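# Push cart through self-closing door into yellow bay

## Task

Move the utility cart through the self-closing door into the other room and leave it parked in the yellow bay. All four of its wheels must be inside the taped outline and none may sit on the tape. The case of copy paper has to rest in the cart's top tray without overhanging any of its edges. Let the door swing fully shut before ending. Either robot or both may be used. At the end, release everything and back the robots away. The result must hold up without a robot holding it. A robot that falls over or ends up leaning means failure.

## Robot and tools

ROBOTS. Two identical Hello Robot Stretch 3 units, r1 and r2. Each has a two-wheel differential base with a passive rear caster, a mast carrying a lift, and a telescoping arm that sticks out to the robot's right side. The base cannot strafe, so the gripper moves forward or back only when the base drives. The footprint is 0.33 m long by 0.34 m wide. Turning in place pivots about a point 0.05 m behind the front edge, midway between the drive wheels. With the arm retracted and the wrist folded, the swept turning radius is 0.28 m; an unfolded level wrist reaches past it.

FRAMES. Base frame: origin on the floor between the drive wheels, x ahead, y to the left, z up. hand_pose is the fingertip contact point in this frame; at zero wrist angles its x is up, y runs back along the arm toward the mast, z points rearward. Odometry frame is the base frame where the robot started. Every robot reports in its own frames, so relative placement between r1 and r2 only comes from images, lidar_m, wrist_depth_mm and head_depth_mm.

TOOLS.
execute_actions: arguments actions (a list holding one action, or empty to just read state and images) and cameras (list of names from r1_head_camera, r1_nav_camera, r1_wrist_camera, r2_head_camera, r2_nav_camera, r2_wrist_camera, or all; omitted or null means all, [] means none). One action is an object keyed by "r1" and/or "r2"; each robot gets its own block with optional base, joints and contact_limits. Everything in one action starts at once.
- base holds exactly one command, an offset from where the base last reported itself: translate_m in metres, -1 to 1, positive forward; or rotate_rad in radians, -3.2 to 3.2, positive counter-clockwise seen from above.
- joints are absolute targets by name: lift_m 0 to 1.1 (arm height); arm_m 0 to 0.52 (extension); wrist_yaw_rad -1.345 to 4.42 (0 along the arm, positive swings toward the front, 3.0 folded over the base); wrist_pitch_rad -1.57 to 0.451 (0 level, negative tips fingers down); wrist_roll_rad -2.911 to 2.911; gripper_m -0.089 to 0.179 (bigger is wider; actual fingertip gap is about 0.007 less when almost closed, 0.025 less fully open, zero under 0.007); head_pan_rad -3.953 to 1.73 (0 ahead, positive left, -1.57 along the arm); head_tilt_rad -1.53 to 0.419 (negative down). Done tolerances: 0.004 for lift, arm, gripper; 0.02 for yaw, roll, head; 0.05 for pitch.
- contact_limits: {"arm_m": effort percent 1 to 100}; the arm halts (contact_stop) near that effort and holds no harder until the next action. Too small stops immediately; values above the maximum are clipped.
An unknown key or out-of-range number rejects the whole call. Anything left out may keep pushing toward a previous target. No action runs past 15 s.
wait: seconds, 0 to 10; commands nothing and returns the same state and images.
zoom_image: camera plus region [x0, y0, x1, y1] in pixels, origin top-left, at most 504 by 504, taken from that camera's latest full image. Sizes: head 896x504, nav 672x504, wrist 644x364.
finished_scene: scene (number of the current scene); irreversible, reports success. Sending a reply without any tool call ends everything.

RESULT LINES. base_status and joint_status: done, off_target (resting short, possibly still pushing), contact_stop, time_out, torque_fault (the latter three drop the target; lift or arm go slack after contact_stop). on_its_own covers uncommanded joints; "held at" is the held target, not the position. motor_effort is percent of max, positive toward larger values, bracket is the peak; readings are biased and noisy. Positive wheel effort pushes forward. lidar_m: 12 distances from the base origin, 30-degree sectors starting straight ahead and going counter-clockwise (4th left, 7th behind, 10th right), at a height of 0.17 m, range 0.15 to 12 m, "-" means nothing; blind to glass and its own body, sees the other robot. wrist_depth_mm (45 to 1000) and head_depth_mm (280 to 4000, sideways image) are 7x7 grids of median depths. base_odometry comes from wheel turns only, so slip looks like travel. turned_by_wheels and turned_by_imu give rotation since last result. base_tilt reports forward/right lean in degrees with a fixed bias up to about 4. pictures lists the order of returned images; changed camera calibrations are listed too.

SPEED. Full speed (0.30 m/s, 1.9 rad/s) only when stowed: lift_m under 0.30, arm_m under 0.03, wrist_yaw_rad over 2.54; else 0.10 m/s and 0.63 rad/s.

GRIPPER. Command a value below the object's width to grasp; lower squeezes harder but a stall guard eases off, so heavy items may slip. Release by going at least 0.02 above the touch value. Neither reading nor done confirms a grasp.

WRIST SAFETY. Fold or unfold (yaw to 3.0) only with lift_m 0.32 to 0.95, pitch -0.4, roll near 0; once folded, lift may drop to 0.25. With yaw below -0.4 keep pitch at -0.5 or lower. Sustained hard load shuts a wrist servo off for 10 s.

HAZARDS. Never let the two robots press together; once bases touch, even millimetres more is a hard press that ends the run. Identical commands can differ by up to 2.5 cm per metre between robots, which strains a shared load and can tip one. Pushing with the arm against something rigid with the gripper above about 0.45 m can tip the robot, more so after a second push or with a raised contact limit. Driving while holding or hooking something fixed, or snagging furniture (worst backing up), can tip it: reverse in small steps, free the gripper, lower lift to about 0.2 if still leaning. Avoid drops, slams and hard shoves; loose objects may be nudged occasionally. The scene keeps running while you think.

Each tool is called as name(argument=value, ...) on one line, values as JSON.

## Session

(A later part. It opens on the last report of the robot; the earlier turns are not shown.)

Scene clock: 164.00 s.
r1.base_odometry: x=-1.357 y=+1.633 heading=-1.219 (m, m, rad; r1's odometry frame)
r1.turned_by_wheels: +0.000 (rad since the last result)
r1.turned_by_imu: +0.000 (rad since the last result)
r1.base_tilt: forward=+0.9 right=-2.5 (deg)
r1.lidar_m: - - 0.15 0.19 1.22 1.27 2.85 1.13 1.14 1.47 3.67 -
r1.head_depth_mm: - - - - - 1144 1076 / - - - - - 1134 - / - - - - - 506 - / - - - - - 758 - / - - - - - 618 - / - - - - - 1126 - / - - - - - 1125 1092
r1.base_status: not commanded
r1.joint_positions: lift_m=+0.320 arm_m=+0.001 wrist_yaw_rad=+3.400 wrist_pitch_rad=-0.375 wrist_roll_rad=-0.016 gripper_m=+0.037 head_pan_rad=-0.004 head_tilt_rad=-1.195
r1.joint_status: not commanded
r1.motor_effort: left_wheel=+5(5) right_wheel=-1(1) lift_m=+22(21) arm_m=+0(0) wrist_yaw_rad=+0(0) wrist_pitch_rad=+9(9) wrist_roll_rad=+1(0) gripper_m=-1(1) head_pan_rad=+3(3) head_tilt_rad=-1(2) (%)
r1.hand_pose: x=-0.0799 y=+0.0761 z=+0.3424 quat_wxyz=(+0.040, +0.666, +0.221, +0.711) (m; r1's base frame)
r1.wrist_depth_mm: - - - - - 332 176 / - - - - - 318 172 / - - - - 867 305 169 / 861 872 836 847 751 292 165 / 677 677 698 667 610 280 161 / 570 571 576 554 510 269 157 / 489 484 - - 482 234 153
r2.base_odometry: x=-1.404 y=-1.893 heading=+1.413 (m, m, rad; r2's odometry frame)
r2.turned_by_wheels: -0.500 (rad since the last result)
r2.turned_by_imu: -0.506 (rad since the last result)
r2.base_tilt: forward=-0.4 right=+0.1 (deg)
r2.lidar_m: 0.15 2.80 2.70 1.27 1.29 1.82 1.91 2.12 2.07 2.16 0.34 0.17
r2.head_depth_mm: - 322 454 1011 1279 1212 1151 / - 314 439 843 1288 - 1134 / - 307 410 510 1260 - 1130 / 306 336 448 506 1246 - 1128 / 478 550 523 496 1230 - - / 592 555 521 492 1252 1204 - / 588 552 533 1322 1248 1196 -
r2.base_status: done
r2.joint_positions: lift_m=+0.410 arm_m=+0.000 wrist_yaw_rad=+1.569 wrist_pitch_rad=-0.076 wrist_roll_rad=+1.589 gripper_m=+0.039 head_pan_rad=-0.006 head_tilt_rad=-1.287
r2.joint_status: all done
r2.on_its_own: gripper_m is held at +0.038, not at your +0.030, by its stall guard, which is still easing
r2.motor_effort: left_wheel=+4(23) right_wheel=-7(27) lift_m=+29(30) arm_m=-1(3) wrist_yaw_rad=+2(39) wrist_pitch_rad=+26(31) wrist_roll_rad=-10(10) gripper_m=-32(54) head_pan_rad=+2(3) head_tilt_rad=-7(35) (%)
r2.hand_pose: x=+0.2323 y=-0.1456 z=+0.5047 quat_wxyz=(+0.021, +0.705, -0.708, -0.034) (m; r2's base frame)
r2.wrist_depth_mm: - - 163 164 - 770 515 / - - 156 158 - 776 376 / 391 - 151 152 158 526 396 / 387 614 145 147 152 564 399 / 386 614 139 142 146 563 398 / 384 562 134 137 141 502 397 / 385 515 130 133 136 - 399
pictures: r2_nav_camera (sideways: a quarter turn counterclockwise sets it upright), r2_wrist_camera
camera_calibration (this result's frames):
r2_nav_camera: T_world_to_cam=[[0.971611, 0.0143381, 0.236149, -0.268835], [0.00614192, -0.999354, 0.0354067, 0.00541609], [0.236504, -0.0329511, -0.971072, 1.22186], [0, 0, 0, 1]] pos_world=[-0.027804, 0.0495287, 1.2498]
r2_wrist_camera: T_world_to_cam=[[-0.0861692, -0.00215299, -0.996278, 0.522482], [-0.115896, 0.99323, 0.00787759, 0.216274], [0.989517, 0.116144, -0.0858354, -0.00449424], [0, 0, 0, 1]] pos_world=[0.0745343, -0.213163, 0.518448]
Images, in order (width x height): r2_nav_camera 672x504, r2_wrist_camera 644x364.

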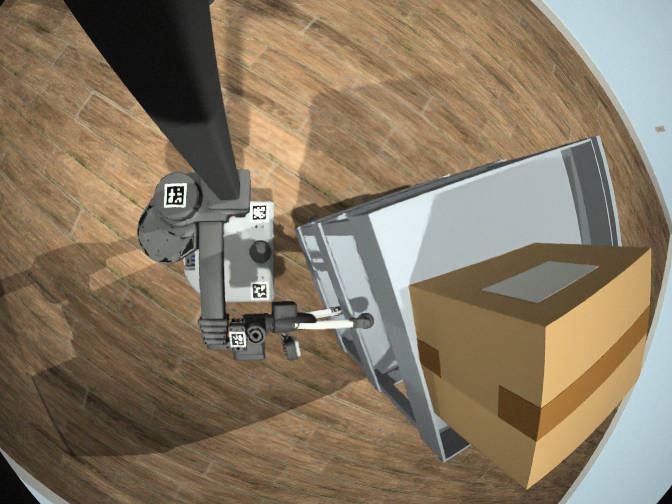

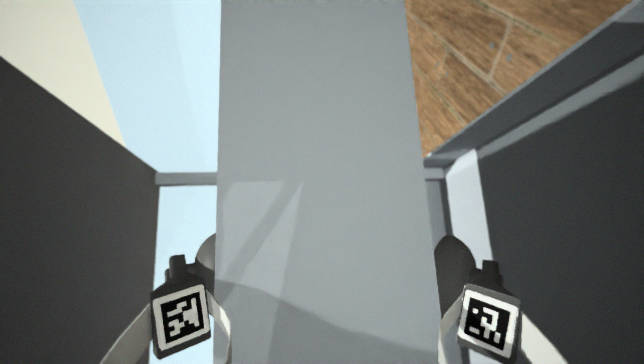

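execute_actions(actions=[{"r2":{"base":{"translate_m":-0.3},"joints":{"lift_m":0.395,"gripper_m":0.045}}}], cameras=["r2_nav_camera","r2_wrist_camera"])

Scene clock: 169.33 s.
r1.base_odometry: x=-1.357 y=+1.633 heading=-1.219 (m, m, rad; r1's odometry frame)
r1.turned_by_wheels: +0.000 (rad since the last result)
r1.turned_by_imu: +0.001 (rad since the last result)
r1.base_tilt: forward=+0.9 right=-2.4 (deg)
r1.lidar_m: - - 0.15 0.19 1.23 1.26 2.86 1.07 1.18 4.96 3.69 -
r1.head_depth_mm: - - - - - 1144 1073 / - - - - - 1135 - / - - - - - 507 - / - - - - - 760 - / - - - - - 616 - / - - - - - 1127 - / - - - - - 1123 1091
r1.base_status: not commanded
r1.joint_positions: lift_m=+0.320 arm_m=+0.001 wrist_yaw_rad=+3.400 wrist_pitch_rad=-0.375 wrist_roll_rad=-0.016 gripper_m=+0.037 head_pan_rad=-0.004 head_tilt_rad=-1.195
r1.joint_status: not commanded
r1.motor_effort: left_wheel=+5(5) right_wheel=+0(0) lift_m=+21(21) arm_m=+0(0) wrist_yaw_rad=+0(1) wrist_pitch_rad=+9(9) wrist_roll_rad=+0(0) gripper_m=+1(0) head_pan_rad=+3(3) head_tilt_rad=-2(2) (%)
r1.hand_pose: x=-0.0799 y=+0.0761 z=+0.3424 quat_wxyz=(+0.040, +0.666, +0.221, +0.711) (m; r1's base frame)
r1.wrist_depth_mm: - - - - - 332 177 / - - - - - 321 172 / - - - - 852 303 168 / 867 873 841 827 742 294 164 / 688 677 685 669 614 282 161 / 570 562 577 564 517 267 157 / 489 490 - - 490 232 153
r2.base_odometry: x=-1.451 y=-2.189 heading=+1.413 (m, m, rad; r2's odometry frame)
r2.turned_by_wheels: +0.000 (rad since the last result)
r2.turned_by_imu: -0.001 (rad since the last result)
r2.base_tilt: forward=-0.3 right=+0.0 (deg)
r2.lidar_m: 0.17 0.17 2.87 1.21 1.43 1.56 1.64 1.97 1.91 2.00 0.33 0.19
r2.head_depth_mm: - 324 448 858 1281 1212 1152 / - 318 439 845 1283 1224 1140 / - 315 437 751 1268 - 1128 / 361 406 511 512 1251 - 1125 / 591 556 523 504 1233 - - / 592 554 521 503 1254 1199 - / 589 563 1387 1329 1247 1194 -
r2.base_status: done
r2.joint_positions: lift_m=+0.395 arm_m=+0.000 wrist_yaw_rad=+1.563 wrist_pitch_rad=-0.037 wrist_roll_rad=+1.589 gripper_m=+0.049 head_pan_rad=-0.006 head_tilt_rad=-1.287
r2.joint_status: gripper_m off_target (ended at +0.049, target +0.045); the others done
r2.motor_effort: left_wheel=+4(5) right_wheel=-5(25) lift_m=+26(26) arm_m=+0(1) wrist_yaw_rad=+8(24) wrist_pitch_rad=+13(26) wrist_roll_rad=-10(10) gripper_m=-24(28) head_pan_rad=+2(3) head_tilt_rad=-8(7) (%)
r2.hand_pose: x=+0.2338 y=-0.1470 z=+0.5000 quat_wxyz=(+0.007, +0.704, -0.710, -0.020) (m; r2's base frame)
r2.wrist_depth_mm: - - 150 152 - 799 364 / 392 - 147 149 154 770 384 / 383 632 145 147 150 547 403 / 378 574 142 144 147 574 403 / 379 581 139 141 144 580 402 / 378 535 136 138 140 542 404 / 376 497 134 136 138 511 404
pictures: r2_nav_camera (sideways: a quarter turn counterclockwise sets it upright), r2_wrist_camera
camera_calibration (this result's frames):
r2_nav_camera: T_world_to_cam=[[0.971611, 0.0143383, 0.236149, -0.268835], [0.00614212, -0.999354, 0.0354067, 0.00541609], [0.236504, -0.0329511, -0.971072, 1.22186], [0, 0, 0, 1]] pos_world=[-0.027804, 0.0495287, 1.2498]
r2_wrist_camera: T_world_to_cam=[[-0.0463636, -0.00203833, -0.998923, 0.509993], [-0.110546, 0.993866, 0.00310283, 0.219144], [0.992789, 0.110571, -0.0463046, -0.0276043], [0, 0, 0, 1]] pos_world=[0.0752759, -0.213708, 0.507485]
Images, in order (width x height): r2_nav_camera 672x504, r2_wrist_camera 644x364.

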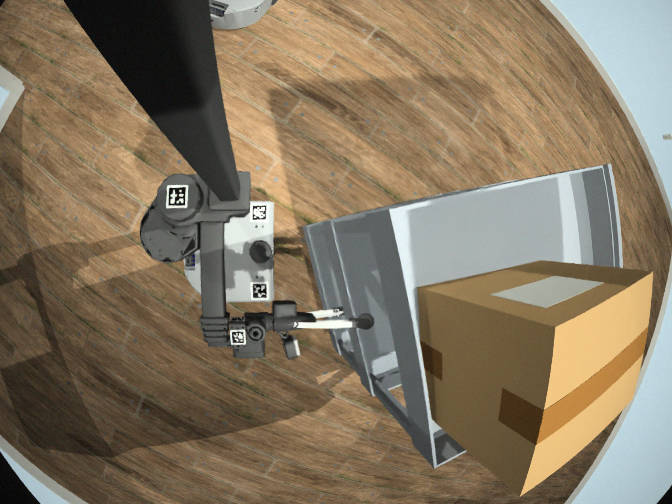

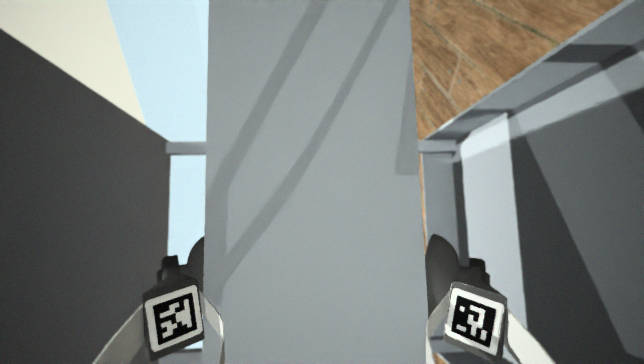

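execute_actions(actions=[{"r2":{"base":{"rotate_rad":-0.4},"joints":{"arm_m":0.12,"wrist_yaw_rad":1.8}}}], cameras=[])

execute_actions(actions=[{"r2":{"base":{"translate_m":-0.2}}}], cameras=["r2_nav_camera"])

Scene clock: 173.47 s.
r1.base_odometry: x=-1.357 y=+1.633 heading=-1.219 (m, m, rad; r1's odometry frame)
r1.turned_by_wheels: +0.000 (rad since the last result)
r1.turned_by_imu: +0.001 (rad since the last result)
r1.base_tilt: forward=+0.9 right=-2.4 (deg)
r1.lidar_m: - - 0.15 0.19 1.23 1.27 2.85 1.05 1.26 4.95 3.70 -
r1.head_depth_mm: - - - - - 1144 1080 / - - - - - 1129 - / - - - - - 506 - / - - - - - 761 - / - - - - - 618 - / - - - - - 1124 - / - - - - - 1124 1088
r1.base_status: not commanded
r1.joint_positions: lift_m=+0.320 arm_m=+0.001 wrist_yaw_rad=+3.400 wrist_pitch_rad=-0.375 wrist_roll_rad=-0.016 gripper_m=+0.037 head_pan_rad=-0.004 head_tilt_rad=-1.195
r1.joint_status: not commanded
r1.motor_effort: left_wheel=+4(5) right_wheel=+0(0) lift_m=+21(21) arm_m=+0(0) wrist_yaw_rad=+0(0) wrist_pitch_rad=+9(9) wrist_roll_rad=+0(0) gripper_m=-1(0) head_pan_rad=+3(3) head_tilt_rad=-2(2) (%)
r1.hand_pose: x=-0.0799 y=+0.0761 z=+0.3424 quat_wxyz=(+0.040, +0.666, +0.221, +0.711) (m; r1's base frame)
r1.wrist_depth_mm: - - - - - 334 176 / - - - - - 318 173 / - - - - 840 305 169 / 883 855 855 844 756 292 165 / 691 672 690 664 611 282 161 / 570 564 578 561 518 269 157 / 485 482 - - 486 235 153
r2.base_odometry: x=-1.451 y=-2.189 heading=+1.013 (m, m, rad; r2's odometry frame)
r2.turned_by_wheels: -0.400 (rad since the last result)
r2.turned_by_imu: -0.403 (rad since the last result)
r2.base_tilt: forward=-0.3 right=+0.1 (deg)
r2.lidar_m: - 0.15 2.89 2.86 1.24 1.60 1.55 1.72 1.91 1.91 0.30 0.15
r2.head_depth_mm: - - 390 1331 1296 1199 1145 / - - 331 499 1274 1210 1138 / - 313 394 490 1252 1212 1131 / 309 383 511 496 476 - 1126 / 375 505 523 494 1232 - - / 574 553 521 829 1254 1205 - / 587 551 528 1312 1253 1198 -
r2.base_status: done
r2.joint_positions: lift_m=+0.395 arm_m=+0.120 wrist_yaw_rad=+1.815 wrist_pitch_rad=-0.038 wrist_roll_rad=+1.561 gripper_m=+0.049 head_pan_rad=-0.006 head_tilt_rad=-1.287
r2.joint_status: all done
r2.on_its_own: wrist_yaw_rad is at rest, and its effort (-15) is outside its rest range (-12 to +12)
r2.motor_effort: left_wheel=+7(57) right_wheel=-7(39) lift_m=+26(26) arm_m=+4(8) wrist_yaw_rad=-15(76) wrist_pitch_rad=+13(13) wrist_roll_rad=+4(9) gripper_m=-20(23) head_pan_rad=+3(3) head_tilt_rad=-6(7) (%)
r2.hand_pose: x=+0.2262 y=-0.2028 z=+0.4996 quat_wxyz=(+0.019, +0.788, -0.616, -0.008) (m; r2's base frame)
r2.wrist_depth_mm: - - 185 184 - 778 310 / - - 175 175 - 825 369 / 379 - 166 166 - 532 403 / 376 585 156 158 689 582 405 / 383 583 148 151 156 570 401 / 381 544 142 144 147 541 403 / 381 506 135 138 141 508 401
pictures: none
No camera images: the call's "cameras" was empty. Leave "cameras" out to get every camera's image.

Scene clock: 176.50 s.
r1.base_odometry: x=-1.357 y=+1.633 heading=-1.219 (m, m, rad; r1's odometry frame)
r1.turned_by_wheels: +0.000 (rad since the last result)
r1.turned_by_imu: +0.000 (rad since the last result)
r1.base_tilt: forward=+0.9 right=-2.4 (deg)
r1.lidar_m: - - 0.15 0.19 1.23 1.27 2.86 0.97 1.27 4.94 3.69 -
r1.head_depth_mm: - - - - - 1144 1077 / - - - - - 1133 - / - - - - - 507 - / - - - - - 760 - / - - - - - 617 - / - - - - - 1126 - / - - - - - 1122 1090
r1.base_status: not commanded
r1.joint_positions: lift_m=+0.320 arm_m=+0.001 wrist_yaw_rad=+3.400 wrist_pitch_rad=-0.375 wrist_roll_rad=-0.016 gripper_m=+0.037 head_pan_rad=-0.004 head_tilt_rad=-1.195
r1.joint_status: not commanded
r1.motor_effort: left_wheel=+5(5) right_wheel=-1(0) lift_m=+22(21) arm_m=+0(0) wrist_yaw_rad=+0(0) wrist_pitch_rad=+9(9) wrist_roll_rad=+0(0) gripper_m=+0(1) head_pan_rad=+2(3) head_tilt_rad=-1(1) (%)
r1.hand_pose: x=-0.0799 y=+0.0761 z=+0.3424 quat_wxyz=(+0.040, +0.666, +0.221, +0.711) (m; r1's base frame)
r1.wrist_depth_mm: - - - - - 332 176 / - - - - - 317 172 / - - - - 844 305 168 / 863 848 844 834 744 294 164 / 685 686 691 664 614 280 160 / 562 559 581 559 520 270 157 / 492 482 - - 486 234 154
r2.base_odometry: x=-1.556 y=-2.359 heading=+1.014 (m, m, rad; r2's odometry frame)
r2.turned_by_wheels: +0.000 (rad since the last result)
r2.turned_by_imu: +0.000 (rad since the last result)
r2.base_tilt: forward=-0.5 right=+0.2 (deg)
r2.lidar_m: 0.16 0.29 2.92 1.17 1.17 1.59 1.36 1.50 1.89 1.88 0.29 0.16
r2.head_depth_mm: - 310 434 853 1292 1200 1139 / 298 320 402 512 1274 1212 1137 / 368 426 503 506 1254 1209 1133 / 531 554 525 498 1125 - 1130 / 593 557 523 507 1252 - - / 592 559 1374 1327 1259 1204 - / 602 1473 1403 1318 1250 1193 -
r2.base_status: done
r2.joint_positions: lift_m=+0.395 arm_m=+0.120 wrist_yaw_rad=+1.790 wrist_pitch_rad=-0.038 wrist_roll_rad=+1.563 gripper_m=+0.049 head_pan_rad=-0.006 head_tilt_rad=-1.287
r2.joint_status: not commanded
r2.on_its_own: wrist_yaw_rad is at rest, and its effort (+13) is outside its rest range (-12 to +12)
r2.motor_effort: left_wheel=+4(7) right_wheel=-6(24) lift_m=+26(26) arm_m=+2(4) wrist_yaw_rad=+13(19) wrist_pitch_rad=+13(13) wrist_roll_rad=+3(4) gripper_m=-21(20) head_pan_rad=+2(3) head_tilt_rad=-7(7) (%)
r2.hand_pose: x=+0.2277 y=-0.2092 z=+0.4997 quat_wxyz=(+0.018, +0.780, -0.625, -0.009) (m; r2's base frame)
r2.wrist_depth_mm: - - 142 143 147 816 365 / 376 - 141 143 147 551 403 / 380 583 142 143 146 581 405 / 378 577 141 143 146 575 404 / 382 587 140 143 146 573 400 / 381 547 140 142 145 538 401 / 384 502 140 142 145 513 401
pictures: r2_nav_camera (sideways: a quarter turn counterclockwise sets it upright)
camera_calibration (this result's frames):
r2_nav_camera: T_world_to_cam=[[0.971737, 0.0145875, 0.235616, -0.268142], [0.00641866, -0.999353, 0.0353998, 0.00542337], [0.23598, -0.032887, -0.971201, 1.22203], [0, 0, 0, 1]] pos_world=[-0.0278453, 0.0495202, 1.24982]
Images, in order (width x height): r2_nav_camera 672x504.

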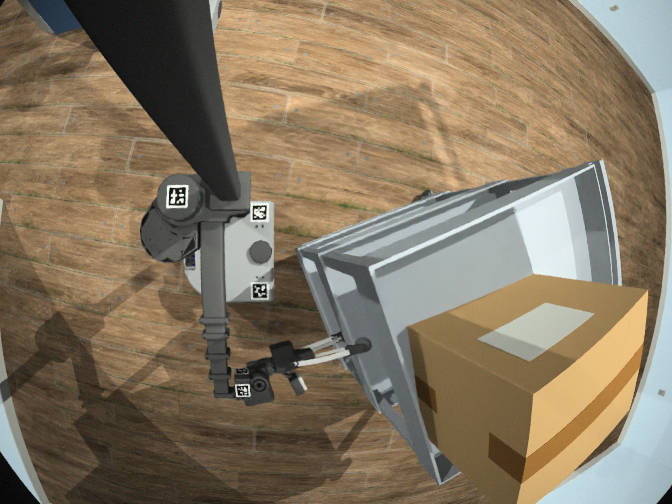

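execute_actions(actions=[{"r2":{"base":{"rotate_rad":-0.25},"joints":{"wrist_yaw_rad":1.9}}}], cameras=[])

execute_actions(actions=[{"r2":{"base":{"translate_m":-0.15},"joints":{"wrist_yaw_rad":1.8}}}], cameras=[])

execute_actions(actions=[{"r2":{"base":{"rotate_rad":-0.25},"joints":{"wrist_yaw_rad":1.9}}}], cameras=[])

execute_actions(actions=[{"r2":{"base":{"translate_m":-0.15},"joints":{"wrist_yaw_rad":1.8}}}], cameras=[])

execute_actions(actions=[{"r2":{"base":{"rotate_rad":-0.15},"joints":{"wrist_yaw_rad":1.86}}}], cameras=[])

execute_actions(actions=[{"r2":{"base":{"translate_m":-0.2},"joints":{"head_pan_rad":-3.1,"head_tilt_rad":-1.2}},"r1":{"joints":{"head_pan_rad":-3.1}}}], cameras=["r2_nav_camera","r1_nav_camera"])

Scene clock: 182.40 s.
r1.base_odometry: x=-1.357 y=+1.633 heading=-1.219 (m, m, rad; r1's odometry frame)
r1.turned_by_wheels: +0.000 (rad since the last result)
r1.turned_by_imu: +0.001 (rad since the last result)
r1.base_tilt: forward=+0.8 right=-2.5 (deg)
r1.lidar_m: - - 0.15 0.19 1.23 1.27 2.85 0.97 1.28 4.96 3.72 -
r1.head_depth_mm: - - - - - 1148 1074 / - - - - - 1135 - / - - - - - 506 - / - - - - - 762 - / - - - - - 616 - / - - - - - 1126 - / - - - - - 1124 1095
r1.base_status: not commanded
r1.joint_positions: lift_m=+0.320 arm_m=+0.001 wrist_yaw_rad=+3.400 wrist_pitch_rad=-0.375 wrist_roll_rad=-0.016 gripper_m=+0.037 head_pan_rad=-0.004 head_tilt_rad=-1.195
r1.joint_status: not commanded
r1.motor_effort: left_wheel=+5(5) right_wheel=-1(0) lift_m=+21(21) arm_m=+0(0) wrist_yaw_rad=+0(0) wrist_pitch_rad=+9(9) wrist_roll_rad=+1(0) gripper_m=-1(1) head_pan_rad=+3(3) head_tilt_rad=-1(2) (%)
r1.hand_pose: x=-0.0799 y=+0.0761 z=+0.3424 quat_wxyz=(+0.040, +0.666, +0.221, +0.711) (m; r1's base frame)
r1.wrist_depth_mm: - - - - - 335 176 / - - - - - 318 172 / - - - - 866 305 168 / 871 864 832 840 740 292 165 / 687 690 681 671 615 282 161 / 574 569 584 551 517 269 157 / 486 486 - - 484 233 154
r2.base_odometry: x=-1.556 y=-2.359 heading=+0.764 (m, m, rad; r2's odometry frame)
r2.turned_by_wheels: -0.250 (rad since the last result)
r2.turned_by_imu: -0.252 (rad since the last result)
r2.base_tilt: forward=-0.4 right=+0.2 (deg)
r2.lidar_m: - 0.16 3.10 2.89 1.13 1.31 1.36 1.39 1.77 1.88 0.33 0.16
r2.head_depth_mm: - 298 423 1323 1288 1200 1142 / - - 359 508 1274 1206 1138 / - 298 355 493 1257 1211 1130 / 304 364 494 494 767 - 1126 / 387 532 524 493 1235 - - / 585 555 521 504 1256 1204 - / 589 551 528 1319 1248 1196 -
r2.base_status: done
r2.joint_positions: lift_m=+0.395 arm_m=+0.120 wrist_yaw_rad=+1.922 wrist_pitch_rad=-0.039 wrist_roll_rad=+1.567 gripper_m=+0.049 head_pan_rad=-0.006 head_tilt_rad=-1.287
r2.joint_status: wrist_yaw_rad off_target (ended at +1.922, target +1.900)
r2.on_its_own: wrist_yaw_rad is at rest, and its effort (-24) is outside its rest range (-12 to +12)
r2.motor_effort: left_wheel=+9(21) right_wheel=-8(27) lift_m=+26(26) arm_m=+2(3) wrist_yaw_rad=-24(37) wrist_pitch_rad=+13(13) wrist_roll_rad=+1(3) gripper_m=-20(20) head_pan_rad=+2(2) head_tilt_rad=-7(7) (%)
r2.hand_pose: x=+0.2182 y=-0.1770 z=+0.4995 quat_wxyz=(+0.017, +0.820, -0.573, -0.009) (m; r2's base frame)
r2.wrist_depth_mm: - - 150 152 156 822 363 / 378 - 148 150 154 532 391 / 377 587 146 149 152 575 401 / 381 583 145 147 150 573 402 / 384 583 143 145 148 576 403 / 382 539 140 143 146 547 402 / 383 501 140 142 144 508 399
pictures: none
No camera images: the call's "cameras" was empty. Leave "cameras" out to get every camera's image.

Scene clock: 184.93 s.
r1.base_odometry: x=-1.357 y=+1.633 heading=-1.219 (m, m, rad; r1's odometry frame)
r1.turned_by_wheels: +0.000 (rad since the last result)
r1.turned_by_imu: +0.000 (rad since the last result)
r1.base_tilt: forward=+0.9 right=-2.5 (deg)
r1.lidar_m: - - 0.15 0.19 1.23 1.27 1.05 0.89 1.32 4.95 3.69 -
r1.head_depth_mm: - - - - - 1147 1075 / - - - - - 1134 - / - - - - - 507 - / - - - - - 762 - / - - - - - 616 - / - - - - - 1123 - / - - - - - 1130 1089
r1.base_status: not commanded
r1.joint_positions: lift_m=+0.320 arm_m=+0.001 wrist_yaw_rad=+3.400 wrist_pitch_rad=-0.375 wrist_roll_rad=-0.016 gripper_m=+0.037 head_pan_rad=-0.004 head_tilt_rad=-1.195
r1.joint_status: not commanded
r1.motor_effort: left_wheel=+5(5) right_wheel=-1(1) lift_m=+21(21) arm_m=+0(0) wrist_yaw_rad=-1(0) wrist_pitch_rad=+9(9) wrist_roll_rad=+0(0) gripper_m=-1(0) head_pan_rad=+3(3) head_tilt_rad=-1(2) (%)
r1.hand_pose: x=-0.0799 y=+0.0761 z=+0.3424 quat_wxyz=(+0.040, +0.666, +0.221, +0.711) (m; r1's base frame)
r1.wrist_depth_mm: - - - - - 333 177 / - - - - - 317 173 / - - - - 847 304 168 / 849 842 850 836 750 294 164 / 690 696 702 664 616 280 161 / 568 568 586 557 514 268 157 / 483 489 - - 484 233 153
r2.base_odometry: x=-1.665 y=-2.462 heading=+0.764 (m, m, rad; r2's odometry frame)
r2.turned_by_wheels: +0.000 (rad since the last result)
r2.turned_by_imu: +0.000 (rad since the last result)
r2.base_tilt: forward=-0.4 right=+0.3 (deg)
r2.lidar_m: 0.15 0.25 3.08 2.87 1.03 1.27 1.21 1.24 1.58 1.89 0.29 0.15
r2.head_depth_mm: - 306 430 852 1292 1202 1144 / 294 315 399 512 1273 1208 1133 / 352 411 492 504 1256 1210 1128 / 489 549 526 496 1083 - 1126 / 594 557 524 506 1251 - - / 591 554 883 1319 1258 1203 - / 593 1460 1399 1321 1250 1191 -
r2.base_status: done
r2.joint_positions: lift_m=+0.395 arm_m=+0.120 wrist_yaw_rad=+1.788 wrist_pitch_rad=-0.039 wrist_roll_rad=+1.564 gripper_m=+0.049 head_pan_rad=-0.006 head_tilt_rad=-1.287
r2.joint_status: all done
r2.on_its_own: wrist_yaw_rad is at rest, and its effort (+14) is outside its rest range (-12 to +12)
r2.motor_effort: left_wheel=+4(11) right_wheel=-6(25) lift_m=+26(26) arm_m=+2(2) wrist_yaw_rad=+14(67) wrist_pitch_rad=+13(13) wrist_roll_rad=+2(3) gripper_m=-19(21) head_pan_rad=+2(3) head_tilt_rad=-7(7) (%)
r2.hand_pose: x=+0.2277 y=-0.2097 z=+0.4995 quat_wxyz=(+0.018, +0.779, -0.626, -0.009) (m; r2's base frame)
r2.wrist_depth_mm: - - 147 149 152 827 372 / 379 - 145 148 151 559 398 / 377 582 145 147 150 572 404 / 382 578 143 146 149 577 399 / 380 590 142 144 148 568 403 / 382 544 140 143 146 533 403 / 380 501 140 142 144 509 403
pictures: none
No camera images: the call's "cameras" was empty. Leave "cameras" out to get every camera's image.

Scene clock: 186.30 s.
r1.base_odometry: x=-1.357 y=+1.633 heading=-1.219 (m, m, rad; r1's odometry frame)
r1.turned_by_wheels: +0.000 (rad since the last result)
r1.turned_by_imu: +0.000 (rad since the last result)
r1.base_tilt: forward=+0.9 right=-2.5 (deg)
r1.lidar_m: - - 0.15 0.19 1.23 1.26 1.05 0.89 1.35 4.96 3.72 -
r1.head_depth_mm: - - - - - 1149 1077 / - - - - - 1137 - / - - - - - 507 - / - - - - - 761 - / - - - - - 616 - / - - - - - 1125 - / - - - - - 1126 1089
r1.base_status: not commanded
r1.joint_positions: lift_m=+0.320 arm_m=+0.001 wrist_yaw_rad=+3.400 wrist_pitch_rad=-0.375 wrist_roll_rad=-0.016 gripper_m=+0.037 head_pan_rad=-0.004 head_tilt_rad=-1.195
r1.joint_status: not commanded
r1.motor_effort: left_wheel=+5(5) right_wheel=+0(0) lift_m=+21(21) arm_m=+0(0) wrist_yaw_rad=+0(0) wrist_pitch_rad=+9(9) wrist_roll_rad=+1(0) gripper_m=-1(1) head_pan_rad=+2(3) head_tilt_rad=-2(2) (%)
r1.hand_pose: x=-0.0799 y=+0.0761 z=+0.3424 quat_wxyz=(+0.040, +0.666, +0.221, +0.711) (m; r1's base frame)
r1.wrist_depth_mm: - - - - - 331 176 / - - - - - 319 173 / - - - - 861 305 169 / 866 846 857 839 758 293 165 / 690 681 694 667 612 282 160 / 569 565 583 557 519 267 157 / 486 484 - - 485 233 153
r2.base_odometry: x=-1.665 y=-2.462 heading=+0.515 (m, m, rad; r2's odometry frame)
r2.turned_by_wheels: -0.250 (rad since the last result)
r2.turned_by_imu: -0.252 (rad since the last result)
r2.base_tilt: forward=-0.5 right=+0.1 (deg)
r2.lidar_m: - 0.16 3.53 2.89 1.04 1.03 4.18 1.21 1.35 1.90 0.33 0.15
r2.head_depth_mm: - - 422 1328 1287 1201 1148 / - - 359 509 1272 1204 1137 / - 297 350 491 1253 1207 1131 / 298 348 473 496 701 - 1125 / 357 490 523 494 1229 - - / 573 554 521 501 1259 1203 - / 587 553 524 1320 1246 1197 -
r2.base_status: done
r2.joint_positions: lift_m=+0.395 arm_m=+0.120 wrist_yaw_rad=+1.922 wrist_pitch_rad=-0.039 wrist_roll_rad=+1.566 gripper_m=+0.049 head_pan_rad=-0.006 head_tilt_rad=-1.287
r2.joint_status: wrist_yaw_rad off_target (ended at +1.922, target +1.900)
r2.on_its_own: wrist_yaw_rad is at rest, and its effort (-26) is outside its rest range (-12 to +12)
r2.motor_effort: left_wheel=+9(20) right_wheel=-8(26) lift_m=+26(26) arm_m=+2(2) wrist_yaw_rad=-26(35) wrist_pitch_rad=+13(13) wrist_roll_rad=+2(3) gripper_m=-19(19) head_pan_rad=+2(2) head_tilt_rad=-7(7) (%)
r2.hand_pose: x=+0.2181 y=-0.1769 z=+0.4995 quat_wxyz=(+0.018, +0.820, -0.572, -0.009) (m; r2's base frame)
r2.wrist_depth_mm: - - 155 157 - 815 523 / 378 - 152 154 - 771 387 / 380 578 149 151 155 546 403 / 382 583 147 149 152 574 402 / 382 589 144 146 149 565 403 / 381 540 141 144 146 541 399 / 382 503 138 141 144 514 403
pictures: none
No camera images: the call's "cameras" was empty. Leave "cameras" out to get every camera's image.

Scene clock: 188.83 s.
r1.base_odometry: x=-1.357 y=+1.633 heading=-1.219 (m, m, rad; r1's odometry frame)
r1.turned_by_wheels: +0.000 (rad since the last result)
r1.turned_by_imu: +0.000 (rad since the last result)
r1.base_tilt: forward=+0.8 right=-2.4 (deg)
r1.lidar_m: - - 0.15 0.19 1.23 1.27 0.79 1.03 4.64 4.95 3.69 -
r1.head_depth_mm: - - - - - 1147 1076 / - - - - - 1134 - / - - - - - 507 - / - - - - - 760 - / - - - - - 617 - / - - - - - 1128 - / - - - - - 1125 1089
r1.base_status: not commanded
r1.joint_positions: lift_m=+0.320 arm_m=+0.001 wrist_yaw_rad=+3.400 wrist_pitch_rad=-0.375 wrist_roll_rad=-0.016 gripper_m=+0.037 head_pan_rad=-0.004 head_tilt_rad=-1.195
r1.joint_status: not commanded
r1.motor_effort: left_wheel=+5(5) right_wheel=-1(0) lift_m=+22(21) arm_m=+0(0) wrist_yaw_rad=+0(0) wrist_pitch_rad=+9(9) wrist_roll_rad=+1(0) gripper_m=-1(1) head_pan_rad=+3(3) head_tilt_rad=-1(2) (%)
r1.hand_pose: x=-0.0799 y=+0.0761 z=+0.3424 quat_wxyz=(+0.040, +0.666, +0.221, +0.711) (m; r1's base frame)
r1.wrist_depth_mm: - - - - - 332 176 / - - - - - 319 172 / - - - - 874 306 168 / 861 870 859 834 740 295 165 / 695 680 689 669 611 281 161 / 569 570 580 554 512 271 157 / 488 487 - - 482 234 153
r2.base_odometry: x=-1.795 y=-2.536 heading=+0.515 (m, m, rad; r2's odometry frame)
r2.turned_by_wheels: +0.000 (rad since the last result)
r2.turned_by_imu: +0.000 (rad since the last result)
r2.base_tilt: forward=-0.5 right=+0.1 (deg)
r2.lidar_m: 0.16 0.22 3.48 2.85 0.93 0.92 4.05 1.07 1.19 1.89 0.29 0.15
r2.head_depth_mm: - 304 425 858 1294 1204 1145 / 292 310 389 507 1269 1209 1137 / 336 394 479 501 1253 1211 1130 / 452 544 525 495 998 - 1126 / 594 557 523 503 1255 - - / 591 554 536 1330 1246 1206 - / 589 920 1402 1323 1250 1196 -
r2.base_status: done
r2.joint_positions: lift_m=+0.395 arm_m=+0.120 wrist_yaw_rad=+1.789 wrist_pitch_rad=-0.039 wrist_roll_rad=+1.563 gripper_m=+0.049 head_pan_rad=-0.006 head_tilt_rad=-1.287
r2.joint_status: all done
r2.motor_effort: left_wheel=+4(12) right_wheel=-6(24) lift_m=+26(26) arm_m=+2(2) wrist_yaw_rad=+11(71) wrist_pitch_rad=+13(13) wrist_roll_rad=+3(3) gripper_m=-20(20) head_pan_rad=+3(2) head_tilt_rad=-7(7) (%)
r2.hand_pose: x=+0.2277 y=-0.2094 z=+0.4995 quat_wxyz=(+0.018, +0.780, -0.626, -0.009) (m; r2's base frame)
r2.wrist_depth_mm: - - 151 153 158 821 358 / 379 - 149 152 156 759 388 / 379 580 147 149 153 564 403 / 377 588 145 147 150 573 400 / 377 586 143 145 148 570 400 / 380 541 140 144 145 538 401 / 383 504 139 141 144 508 403
pictures: none
No camera images: the call's "cameras" was empty. Leave "cameras" out to get every camera's image.

Scene clock: 190.00 s.
r1.base_odometry: x=-1.357 y=+1.633 heading=-1.219 (m, m, rad; r1's odometry frame)
r1.turned_by_wheels: +0.000 (rad since the last result)
r1.turned_by_imu: +0.000 (rad since the last result)
r1.base_tilt: forward=+1.0 right=-2.5 (deg)
r1.lidar_m: - - 0.15 0.19 1.23 1.27 0.80 1.02 4.67 4.93 3.70 -
r1.head_depth_mm: - - - - - 1144 1075 / - - - - - 1135 - / - - - - - 507 - / - - - - - 761 - / - - - - - 617 - / - - - - - 1123 - / - - - - - 1124 1087
r1.base_status: not commanded
r1.joint_positions: lift_m=+0.320 arm_m=+0.001 wrist_yaw_rad=+3.400 wrist_pitch_rad=-0.375 wrist_roll_rad=-0.016 gripper_m=+0.037 head_pan_rad=-0.004 head_tilt_rad=-1.195
r1.joint_status: not commanded
r1.motor_effort: left_wheel=+5(5) right_wheel=-1(0) lift_m=+22(21) arm_m=+0(0) wrist_yaw_rad=+0(0) wrist_pitch_rad=+9(9) wrist_roll_rad=+0(0) gripper_m=-1(1) head_pan_rad=+3(3) head_tilt_rad=-2(2) (%)
r1.hand_pose: x=-0.0799 y=+0.0761 z=+0.3424 quat_wxyz=(+0.040, +0.666, +0.221, +0.711) (m; r1's base frame)
r1.wrist_depth_mm: - - - - - 332 177 / - - - - - 318 172 / - - - - 845 307 169 / 888 854 838 848 743 294 165 / 686 678 688 675 620 280 161 / 571 566 587 557 522 269 157 / 488 487 - - 487 234 154
r2.base_odometry: x=-1.795 y=-2.536 heading=+0.365 (m, m, rad; r2's odometry frame)
r2.turned_by_wheels: -0.150 (rad since the last result)
r2.turned_by_imu: -0.151 (rad since the last result)
r2.base_tilt: forward=-0.4 right=+0.2 (deg)
r2.lidar_m: - 0.16 3.92 2.90 0.95 0.92 1.29 1.07 1.13 1.57 0.32 0.15
r2.head_depth_mm: - 298 422 1318 1293 1202 1145 / - - 357 509 1269 1202 1133 / - 310 381 493 1259 1210 1133 / 320 399 513 494 779 - 1122 / 427 546 523 494 1242 - - / 591 555 522 1293 1255 1207 - / 587 552 1155 1324 1251 1196 -
r2.base_status: done
r2.joint_positions: lift_m=+0.395 arm_m=+0.120 wrist_yaw_rad=+1.882 wrist_pitch_rad=-0.039 wrist_roll_rad=+1.563 gripper_m=+0.049 head_pan_rad=-0.006 head_tilt_rad=-1.287
r2.joint_status: wrist_yaw_rad off_target (ended at +1.882, target +1.860)
r2.on_its_own: wrist_yaw_rad is at rest, and its effort (-24) is outside its rest range (-12 to +12)
r2.motor_effort: left_wheel=+8(18) right_wheel=-7(25) lift_m=+26(26) arm_m=+2(2) wrist_yaw_rad=-24(32) wrist_pitch_rad=+13(13) wrist_roll_rad=+3(3) gripper_m=-19(20) head_pan_rad=+2(2) head_tilt_rad=-7(7) (%)
r2.hand_pose: x=+0.2215 y=-0.1866 z=+0.4995 quat_wxyz=(+0.018, +0.808, -0.589, -0.008) (m; r2's base frame)
r2.wrist_depth_mm: - - 153 156 - 815 526 / 377 - 151 153 158 764 387 / 379 586 149 150 155 545 403 / 382 584 146 148 151 574 401 / 385 587 144 146 149 571 402 / 382 549 141 144 146 535 402 / 383 503 139 141 144 509 399
pictures: none
No camera images: the call's "cameras" was empty. Leave "cameras" out to get every camera's image.

Scene clock: 193.03 s.
r1.base_odometry: x=-1.357 y=+1.633 heading=-1.219 (m, m, rad; r1's odometry frame)
r1.turned_by_wheels: +0.000 (rad since the last result)
r1.turned_by_imu: -0.152 (rad since the last result)
r1.base_tilt: forward=+0.8 right=-2.4 (deg)
r1.lidar_m: - - 0.15 0.19 3.79 1.21 0.64 0.88 3.89 4.94 0.15 0.15
r1.head_depth_mm: 1973 1725 1543 1386 1263 1134 598 / 1970 1725 1542 1386 1280 - 655 / 1987 1707 1477 1352 - - 636 / 1976 918 1288 1296 1296 - 734 / 657 811 1155 1359 1290 - 861 / 1177 1115 1428 1395 1269 1161 1062 / 1202 1153 1480 1396 1264 1164 1076
r1.base_status: not commanded
r1.joint_positions: lift_m=+0.320 arm_m=+0.001 wrist_yaw_rad=+3.400 wrist_pitch_rad=-0.375 wrist_roll_rad=-0.016 gripper_m=+0.037 head_pan_rad=-3.079 head_tilt_rad=-1.163
r1.joint_status: head_pan_rad off_target (ended at -3.079, target -3.100)
r1.motor_effort: left_wheel=+5(15) right_wheel=+3(20) lift_m=+21(21) arm_m=+0(0) wrist_yaw_rad=-1(0) wrist_pitch_rad=+9(9) wrist_roll_rad=+0(1) gripper_m=-1(1) head_pan_rad=-14(100) head_tilt_rad=-14(15) (%)
r1.hand_pose: x=-0.0799 y=+0.0761 z=+0.3423 quat_wxyz=(+0.040, +0.666, +0.221, +0.711) (m; r1's base frame)
r1.wrist_depth_mm: 916 - - - 465 278 177 / - - - - 496 278 177 / - - - - 501 276 177 / 892 858 852 823 531 277 177 / 694 678 690 671 460 275 176 / 565 559 579 565 520 273 176 / 486 485 - - 487 252 175
r2.base_odometry: x=-1.982 y=-2.608 heading=+0.365 (m, m, rad; r2's odometry frame)
r2.turned_by_wheels: +0.000 (rad since the last result)
r2.turned_by_imu: +0.000 (rad since the last result)
r2.base_tilt: forward=-0.4 right=+0.4 (deg)
r2.lidar_m: 0.15 4.93 3.82 2.82 0.79 0.76 1.13 0.90 0.94 1.31 0.29 0.17
r2.head_depth_mm: 1088 1245 1452 1243 1276 1201 1134 / 1237 1428 1504 1389 1301 1182 1132 / 1807 1621 1498 1399 - 1180 1132 / 1787 1629 1491 1388 - - 1121 / 1777 1621 1488 1370 1307 - 1118 / 1767 1608 1486 1369 1297 1191 1119 / 1770 1610 1481 1364 1282 1191 1110
r2.base_status: done
r2.joint_positions: lift_m=+0.395 arm_m=+0.120 wrist_yaw_rad=+1.846 wrist_pitch_rad=-0.039 wrist_roll_rad=+1.568 gripper_m=+0.049 head_pan_rad=-3.093 head_tilt_rad=-1.199
r2.joint_status: all done
r2.on_its_own: wrist_yaw_rad is at rest, and its effort (+17) is outside its rest range (-12 to +12); wrist_yaw_rad moved -0.036 to your old target +1.860
r2.motor_effort: left_wheel=+5(7) right_wheel=-7(24) lift_m=+26(26) arm_m=+2(2) wrist_yaw_rad=+17(25) wrist_pitch_rad=+13(13) wrist_roll_rad=+0(3) gripper_m=-20(19) head_pan_rad=-3(41) head_tilt_rad=-1(12) (%)
r2.hand_pose: x=+0.2241 y=-0.1953 z=+0.4995 quat_wxyz=(+0.017, +0.797, -0.603, -0.010) (m; r2's base frame)
r2.wrist_depth_mm: 380 - 127 129 132 764 386 / 379 579 129 132 135 576 404 / 380 581 132 134 137 578 401 / 379 585 134 137 140 574 401 / 382 584 137 139 143 577 399 / 383 536 140 142 145 539 397 / 380 539 143 145 148 512 401
pictures: r1_nav_camera (sideways: a quarter turn counterclockwise sets it upright), r2_nav_camera (sideways: a quarter turn counterclockwise sets it upright)
camera_calibration (this result's frames):
r1_nav_camera: T_world_to_cam=[[-0.903523, -0.0647337, 0.423622, -0.503235], [-0.0798975, 0.996639, -0.0181131, 0.0777615], [-0.421025, -0.050212, -0.905658, 1.14049], [0, 0, 0, 1]] pos_world=[0.031703, -0.0528102, 1.24748]
r2_nav_camera: T_world_to_cam=[[-0.944956, -0.0666324, 0.320342, -0.366786], [-0.0580201, 0.997653, 0.0363659, 0.00455462], [-0.322013, 0.0157779, -0.946604, 1.19352], [0, 0, 0, 1]] pos_world=[0.0379966, -0.0478149, 1.24712]
Images, in order (width x height): r1_nav_camera 672x504, r2_nav_camera 672x504.

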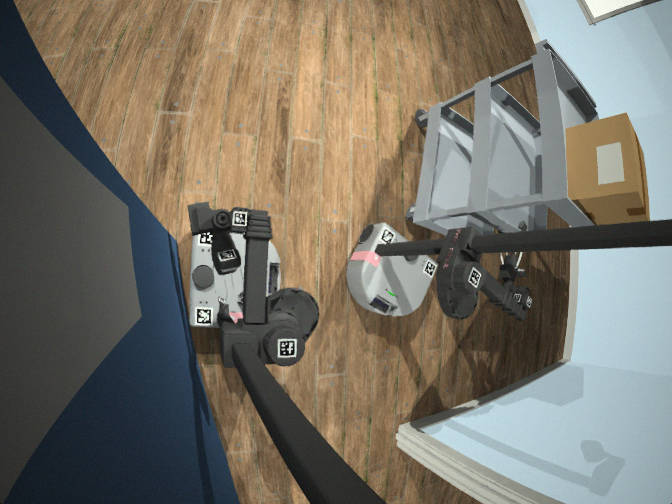

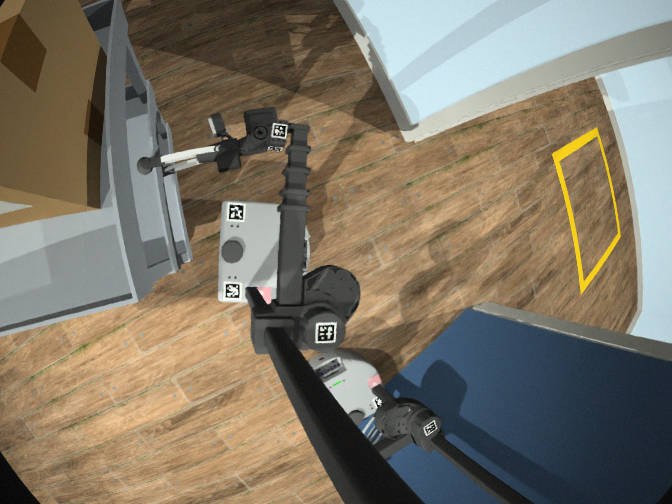

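execute_actions(actions=[{"r2":{"base":{"translate_m":-0.55},"joints":{"arm_m":0,"wrist_yaw_rad":1.65,"head_tilt_rad":-1.45}},"r1":{"joints":{"head_pan_rad":-3.07,"head_tilt_rad":-1.16}}}], cameras=["r2_nav_camera","r1_nav_camera"])

Scene clock: 201.60 s.
r1.base_odometry: x=-1.357 y=+1.633 heading=-1.219 (m, m, rad; r1's odometry frame)
r1.turned_by_wheels: +0.000 (rad since the last result)
r1.turned_by_imu: +0.001 (rad since the last result)
r1.base_tilt: forward=+0.7 right=-2.4 (deg)
r1.lidar_m: - - 0.15 0.19 3.82 0.52 0.57 0.82 3.87 4.96 0.15 -
r1.head_depth_mm: 691 1088 1506 1229 1158 1134 677 / 664 1053 1315 1398 1269 - 748 / 729 687 981 1341 1301 - 692 / 763 1091 1039 1358 1289 - 764 / 741 1115 1386 1404 1278 - 842 / 808 1131 1514 1409 1276 1165 1060 / 1920 1775 1572 1404 1277 1168 1075
r1.base_status: not commanded
r1.joint_positions: lift_m=+0.320 arm_m=+0.001 wrist_yaw_rad=+3.400 wrist_pitch_rad=-0.375 wrist_roll_rad=-0.016 gripper_m=+0.037 head_pan_rad=-3.073 head_tilt_rad=-1.146
r1.joint_status: all done
r1.motor_effort: left_wheel=+4(5) right_wheel=+3(3) lift_m=+22(21) arm_m=+0(0) wrist_yaw_rad=-1(0) wrist_pitch_rad=+9(9) wrist_roll_rad=+0(0) gripper_m=+0(1) head_pan_rad=+2(11) head_tilt_rad=-5(13) (%)
r1.hand_pose: x=-0.0799 y=+0.0761 z=+0.3423 quat_wxyz=(+0.040, +0.666, +0.221, +0.711) (m; r1's base frame)
r1.wrist_depth_mm: 894 921 - - 465 278 176 / - 956 - - 506 277 176 / - 721 - - 501 277 176 / 845 560 598 827 533 275 176 / 690 519 592 676 462 275 175 / 571 551 575 553 518 274 175 / 485 487 - - 482 251 174
r2.base_odometry: x=-2.496 y=-2.804 heading=+0.366 (m, m, rad; r2's odometry frame)
r2.turned_by_wheels: +0.000 (rad since the last result)
r2.turned_by_imu: -0.002 (rad since the last result)
r2.base_tilt: forward=-0.3 right=+0.1 (deg)
r2.lidar_m: 0.23 0.26 3.41 0.51 0.56 0.56 3.48 3.36 0.56 0.58 0.28 0.23
r2.head_depth_mm: 790 921 1132 1284 1194 1227 1207 / 1029 1124 1328 - 1262 1234 1207 / 1408 1365 1342 - 1257 1231 740 / 1403 1364 1336 - 1251 1076 742 / 1399 1363 1320 - 1242 1069 740 / 1386 1357 1314 1290 - 1057 738 / 1385 1350 1308 1284 1244 1006 739
r2.base_status: done
r2.joint_positions: lift_m=+0.395 arm_m=+0.000 wrist_yaw_rad=+1.656 wrist_pitch_rad=-0.039 wrist_roll_rad=+1.578 gripper_m=+0.049 head_pan_rad=-3.093 head_tilt_rad=-1.433
r2.joint_status: all done
r2.motor_effort: left_wheel=+6(11) right_wheel=-7(26) lift_m=+26(26) arm_m=-2(5) wrist_yaw_rad=-6(54) wrist_pitch_rad=+13(13) wrist_roll_rad=-5(5) gripper_m=-19(20) head_pan_rad=-2(3) head_tilt_rad=-9(28) (%)
r2.hand_pose: x=+0.2328 y=-0.1235 z=+0.4994 quat_wxyz=(+0.012, +0.736, -0.676, -0.016) (m; r2's base frame)
r2.wrist_depth_mm: 381 544 102 104 106 574 401 / 379 541 108 110 112 576 405 / 380 585 114 117 119 574 403 / 377 579 121 124 127 574 401 / 382 584 131 132 137 573 402 / 378 - 139 143 146 504 402 / 380 - 152 154 160 437 394
pictures: r1_nav_camera (sideways: a quarter turn counterclockwise sets it upright), r2_nav_camera (sideways: a quarter turn counterclockwise sets it upright)
camera_calibration (this result's frames):
r1_nav_camera: T_world_to_cam=[[-0.895835, -0.069531, 0.438914, -0.5232], [-0.0860455, 0.996132, -0.0178178, 0.0774148], [-0.435978, -0.0537284, -0.898352, 1.13109], [0, 0, 0, 1]] pos_world=[0.0310893, -0.0527225, 1.24714]
r2_nav_camera: T_world_to_cam=[[-0.993385, -0.0688483, 0.0919005, -0.069022], [-0.0660454, 0.997264, 0.0332039, 0.0087308], [-0.0939351, 0.0269146, -0.995214, 1.25512], [0, 0, 0, 1]] pos_world=[0.0499107, -0.04724, 1.25516]
Images, in order (width x height): r1_nav_camera 672x504, r2_nav_camera 672x504.

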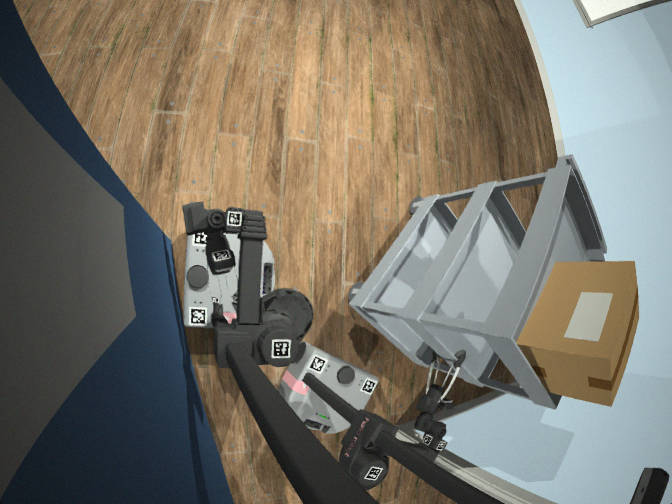

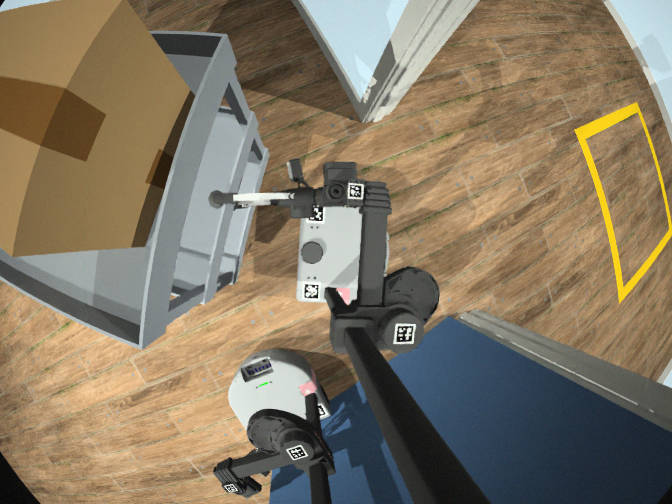

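execute_actions(actions=[{"r2":{"base":{"rotate_rad":0.12},"joints":{"head_pan_rad":-1.0}}}], cameras=[])

execute_actions(actions=[{"r2":{"base":{"translate_m":-0.5}}}], cameras=["r2_nav_camera","r1_nav_camera"])

Scene clock: 205.43 s.
r1.base_odometry: x=-1.357 y=+1.633 heading=-1.219 (m, m, rad; r1's odometry frame)
r1.turned_by_wheels: +0.000 (rad since the last result)
r1.turned_by_imu: +0.001 (rad since the last result)
r1.base_tilt: forward=+0.9 right=-2.5 (deg)
r1.lidar_m: - - 0.15 0.19 0.54 0.53 0.56 0.80 3.89 4.95 0.15 -
r1.head_depth_mm: 713 1108 1514 1224 1181 1130 677 / 656 1073 1311 1401 1272 - 746 / 720 673 957 1342 1305 - 692 / 752 1072 1034 1362 1294 - 763 / 744 1115 1383 1405 1269 - 840 / 791 1136 1496 1401 1274 1163 1061 / 1017 1731 1571 1404 1277 1165 1073
r1.base_status: not commanded
r1.joint_positions: lift_m=+0.320 arm_m=+0.001 wrist_yaw_rad=+3.400 wrist_pitch_rad=-0.375 wrist_roll_rad=-0.016 gripper_m=+0.037 head_pan_rad=-3.073 head_tilt_rad=-1.146
r1.joint_status: not commanded
r1.motor_effort: left_wheel=+5(4) right_wheel=+2(3) lift_m=+21(21) arm_m=+0(0) wrist_yaw_rad=+0(1) wrist_pitch_rad=+9(9) wrist_roll_rad=+0(0) gripper_m=+0(1) head_pan_rad=+2(3) head_tilt_rad=-5(5) (%)
r1.hand_pose: x=-0.0799 y=+0.0761 z=+0.3423 quat_wxyz=(+0.040, +0.666, +0.221, +0.711) (m; r1's base frame)
r1.wrist_depth_mm: 891 902 - - 467 277 177 / - - - - 500 278 177 / - 709 - - 494 276 176 / 827 555 616 841 529 274 175 / 700 533 603 669 455 274 175 / 567 563 577 556 507 273 175 / 485 487 - - 486 251 174
r2.base_odometry: x=-2.496 y=-2.804 heading=+0.485 (m, m, rad; r2's odometry frame)
r2.turned_by_wheels: +0.120 (rad since the last result)
r2.turned_by_imu: +0.121 (rad since the last result)
r2.base_tilt: forward=-0.2 right=+0.1 (deg)
r2.lidar_m: 0.25 0.30 0.64 0.52 0.56 0.58 3.40 3.36 0.56 0.69 0.27 0.24
r2.head_depth_mm: 1426 1378 1334 1303 1265 1238 1207 / 1411 1373 1343 1309 1265 - 1205 / 1412 1373 1332 1308 - - 1189 / 473 698 1155 - - - 1195 / 457 497 830 1279 1260 1224 1196 / 374 448 819 1134 1244 1217 1187 / 346 423 808 806 1241 1115 1040
r2.base_status: done
r2.joint_positions: lift_m=+0.395 arm_m=+0.000 wrist_yaw_rad=+1.627 wrist_pitch_rad=-0.039 wrist_roll_rad=+1.581 gripper_m=+0.049 head_pan_rad=-1.007 head_tilt_rad=-1.433
r2.joint_status: all done
r2.on_its_own: wrist_yaw_rad is at rest, and its effort (+27) is outside its rest range (-12 to +12)
r2.motor_effort: left_wheel=-7(12) right_wheel=+9(21) lift_m=+26(26) arm_m=-2(2) wrist_yaw_rad=+27(37) wrist_pitch_rad=+13(13) wrist_roll_rad=-6(6) gripper_m=-19(19) head_pan_rad=+3(39) head_tilt_rad=-9(9) (%)
r2.hand_pose: x=+0.2333 y=-0.1307 z=+0.4994 quat_wxyz=(+0.011, +0.727, -0.687, -0.017) (m; r2's base frame)
r2.wrist_depth_mm: 381 499 92 93 95 508 398 / 381 505 98 100 102 532 400 / 379 548 106 108 110 574 402 / 379 581 115 117 121 573 403 / 379 - 126 129 133 545 404 / 381 - 138 142 145 484 403 / 391 - 156 159 166 721 386
pictures: none
No camera images: the call's "cameras" was empty. Leave "cameras" out to get every camera's image.

Scene clock: 211.60 s.
r1.base_odometry: x=-1.357 y=+1.633 heading=-1.219 (m, m, rad; r1's odometry frame)
r1.turned_by_wheels: +0.000 (rad since the last result)
r1.turned_by_imu: +0.001 (rad since the last result)
r1.base_tilt: forward=+0.8 right=-2.4 (deg)
r1.lidar_m: - - 0.15 0.19 0.63 0.62 0.67 2.92 3.90 4.93 0.15 -
r1.head_depth_mm: 767 1055 985 1234 1270 1134 677 / 710 1079 1022 1298 1289 - 746 / 732 1695 1317 1383 1303 - 690 / 2023 1760 1563 1400 1291 - 762 / 2023 1761 1564 1404 1269 - 841 / 2023 1768 1565 1407 1273 1168 1062 / 2034 1772 1569 1409 1278 1169 1075
r1.base_status: not commanded
r1.joint_positions: lift_m=+0.320 arm_m=+0.001 wrist_yaw_rad=+3.400 wrist_pitch_rad=-0.375 wrist_roll_rad=-0.016 gripper_m=+0.037 head_pan_rad=-3.073 head_tilt_rad=-1.146
r1.joint_status: not commanded
r1.motor_effort: left_wheel=+5(5) right_wheel=+2(3) lift_m=+21(21) arm_m=+0(0) wrist_yaw_rad=+0(0) wrist_pitch_rad=+9(9) wrist_roll_rad=+0(0) gripper_m=+0(0) head_pan_rad=+2(2) head_tilt_rad=-5(5) (%)
r1.hand_pose: x=-0.0799 y=+0.0761 z=+0.3423 quat_wxyz=(+0.040, +0.666, +0.221, +0.711) (m; r1's base frame)
r1.wrist_depth_mm: 911 - - - 459 276 176 / - 959 - - 501 277 177 / 780 793 794 867 496 274 176 / 519 583 763 840 529 274 176 / 664 693 687 662 457 273 176 / 567 564 580 556 513 273 176 / 489 484 - - 484 252 175
r2.base_odometry: x=-2.938 y=-3.037 heading=+0.485 (m, m, rad; r2's odometry frame)
r2.turned_by_wheels: +0.000 (rad since the last result)
r2.turned_by_imu: -0.002 (rad since the last result)
r2.base_tilt: forward=-0.4 right=+0.3 (deg)
r2.lidar_m: 0.24 0.29 0.43 0.32 0.35 2.49 2.93 2.89 3.16 0.58 0.27 0.24
r2.head_depth_mm: 1421 1383 1341 1300 1270 1237 1209 / 1401 1381 1331 1308 1264 - 1198 / 734 1024 1327 1308 - - 1189 / 472 675 1160 - - - 1186 / 511 497 830 1274 1264 1227 891 / 373 446 819 1133 1246 1216 743 / 344 426 501 805 1242 1214 735
r2.base_status: done
r2.joint_positions: lift_m=+0.395 arm_m=+0.000 wrist_yaw_rad=+1.649 wrist_pitch_rad=-0.039 wrist_roll_rad=+1.584 gripper_m=+0.049 head_pan_rad=-1.007 head_tilt_rad=-1.433
r2.joint_status: not commanded
r2.motor_effort: left_wheel=-4(16) right_wheel=+2(10) lift_m=+26(26) arm_m=-2(2) wrist_yaw_rad=+2(30) wrist_pitch_rad=+13(13) wrist_roll_rad=-7(7) gripper_m=-20(19) head_pan_rad=+2(2) head_tilt_rad=-9(9) (%)
r2.hand_pose: x=+0.2330 y=-0.1253 z=+0.4994 quat_wxyz=(+0.010, +0.734, -0.679, -0.018) (m; r2's base frame)
r2.wrist_depth_mm: 384 503 92 93 95 511 400 / 383 503 98 100 102 539 401 / 379 539 106 108 110 571 402 / 379 576 115 117 121 573 400 / 380 - 126 128 134 545 400 / 377 - 138 142 145 491 401 / 388 - 156 159 166 738 387
pictures: r1_nav_camera (sideways: a quarter turn counterclockwise sets it upright), r2_nav_camera (sideways: a quarter turn counterclockwise sets it upright)
camera_calibration (this result's frames):
r1_nav_camera: T_world_to_cam=[[-0.895835, -0.0695308, 0.438915, -0.523201], [-0.0860453, 0.996132, -0.0178178, 0.0774148], [-0.435978, -0.0537283, -0.898352, 1.13109], [0, 0, 0, 1]] pos_world=[0.0310893, -0.0527225, 1.24714]
r2_nav_camera: T_world_to_cam=[[0.549622, -0.830371, 0.0916497, -0.0781078], [-0.835104, -0.54909, 0.0331995, 0.0134278], [0.0227561, -0.0947842, -0.995238, 1.25443], [0, 0, 0, 1]] pos_world=[0.0255974, 0.0614151, 1.25517]
Images, in order (width x height): r1_nav_camera 672x504, r2_nav_camera 672x504.

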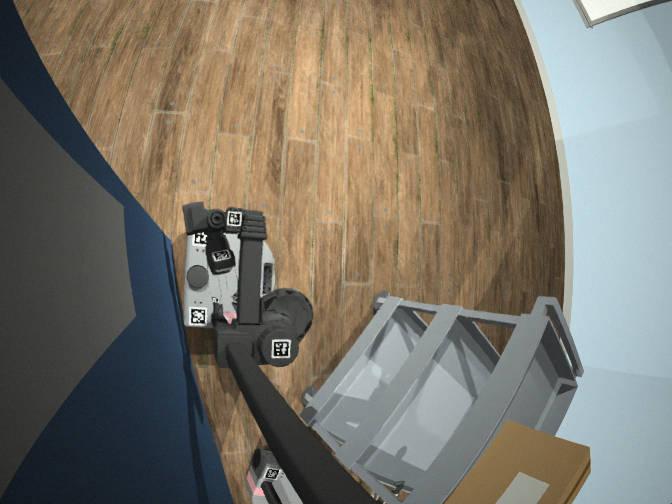

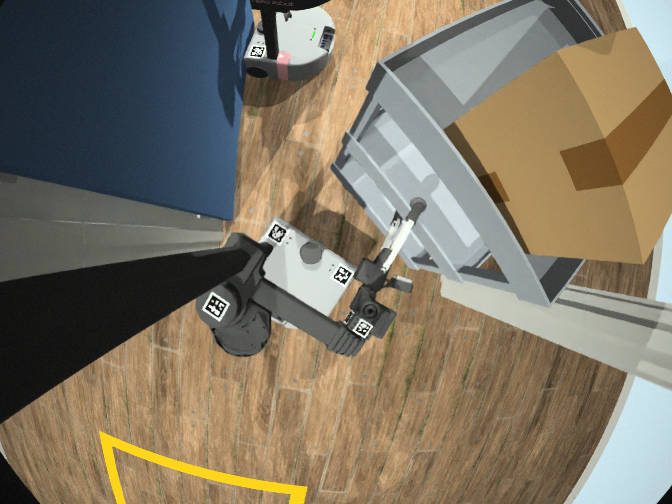

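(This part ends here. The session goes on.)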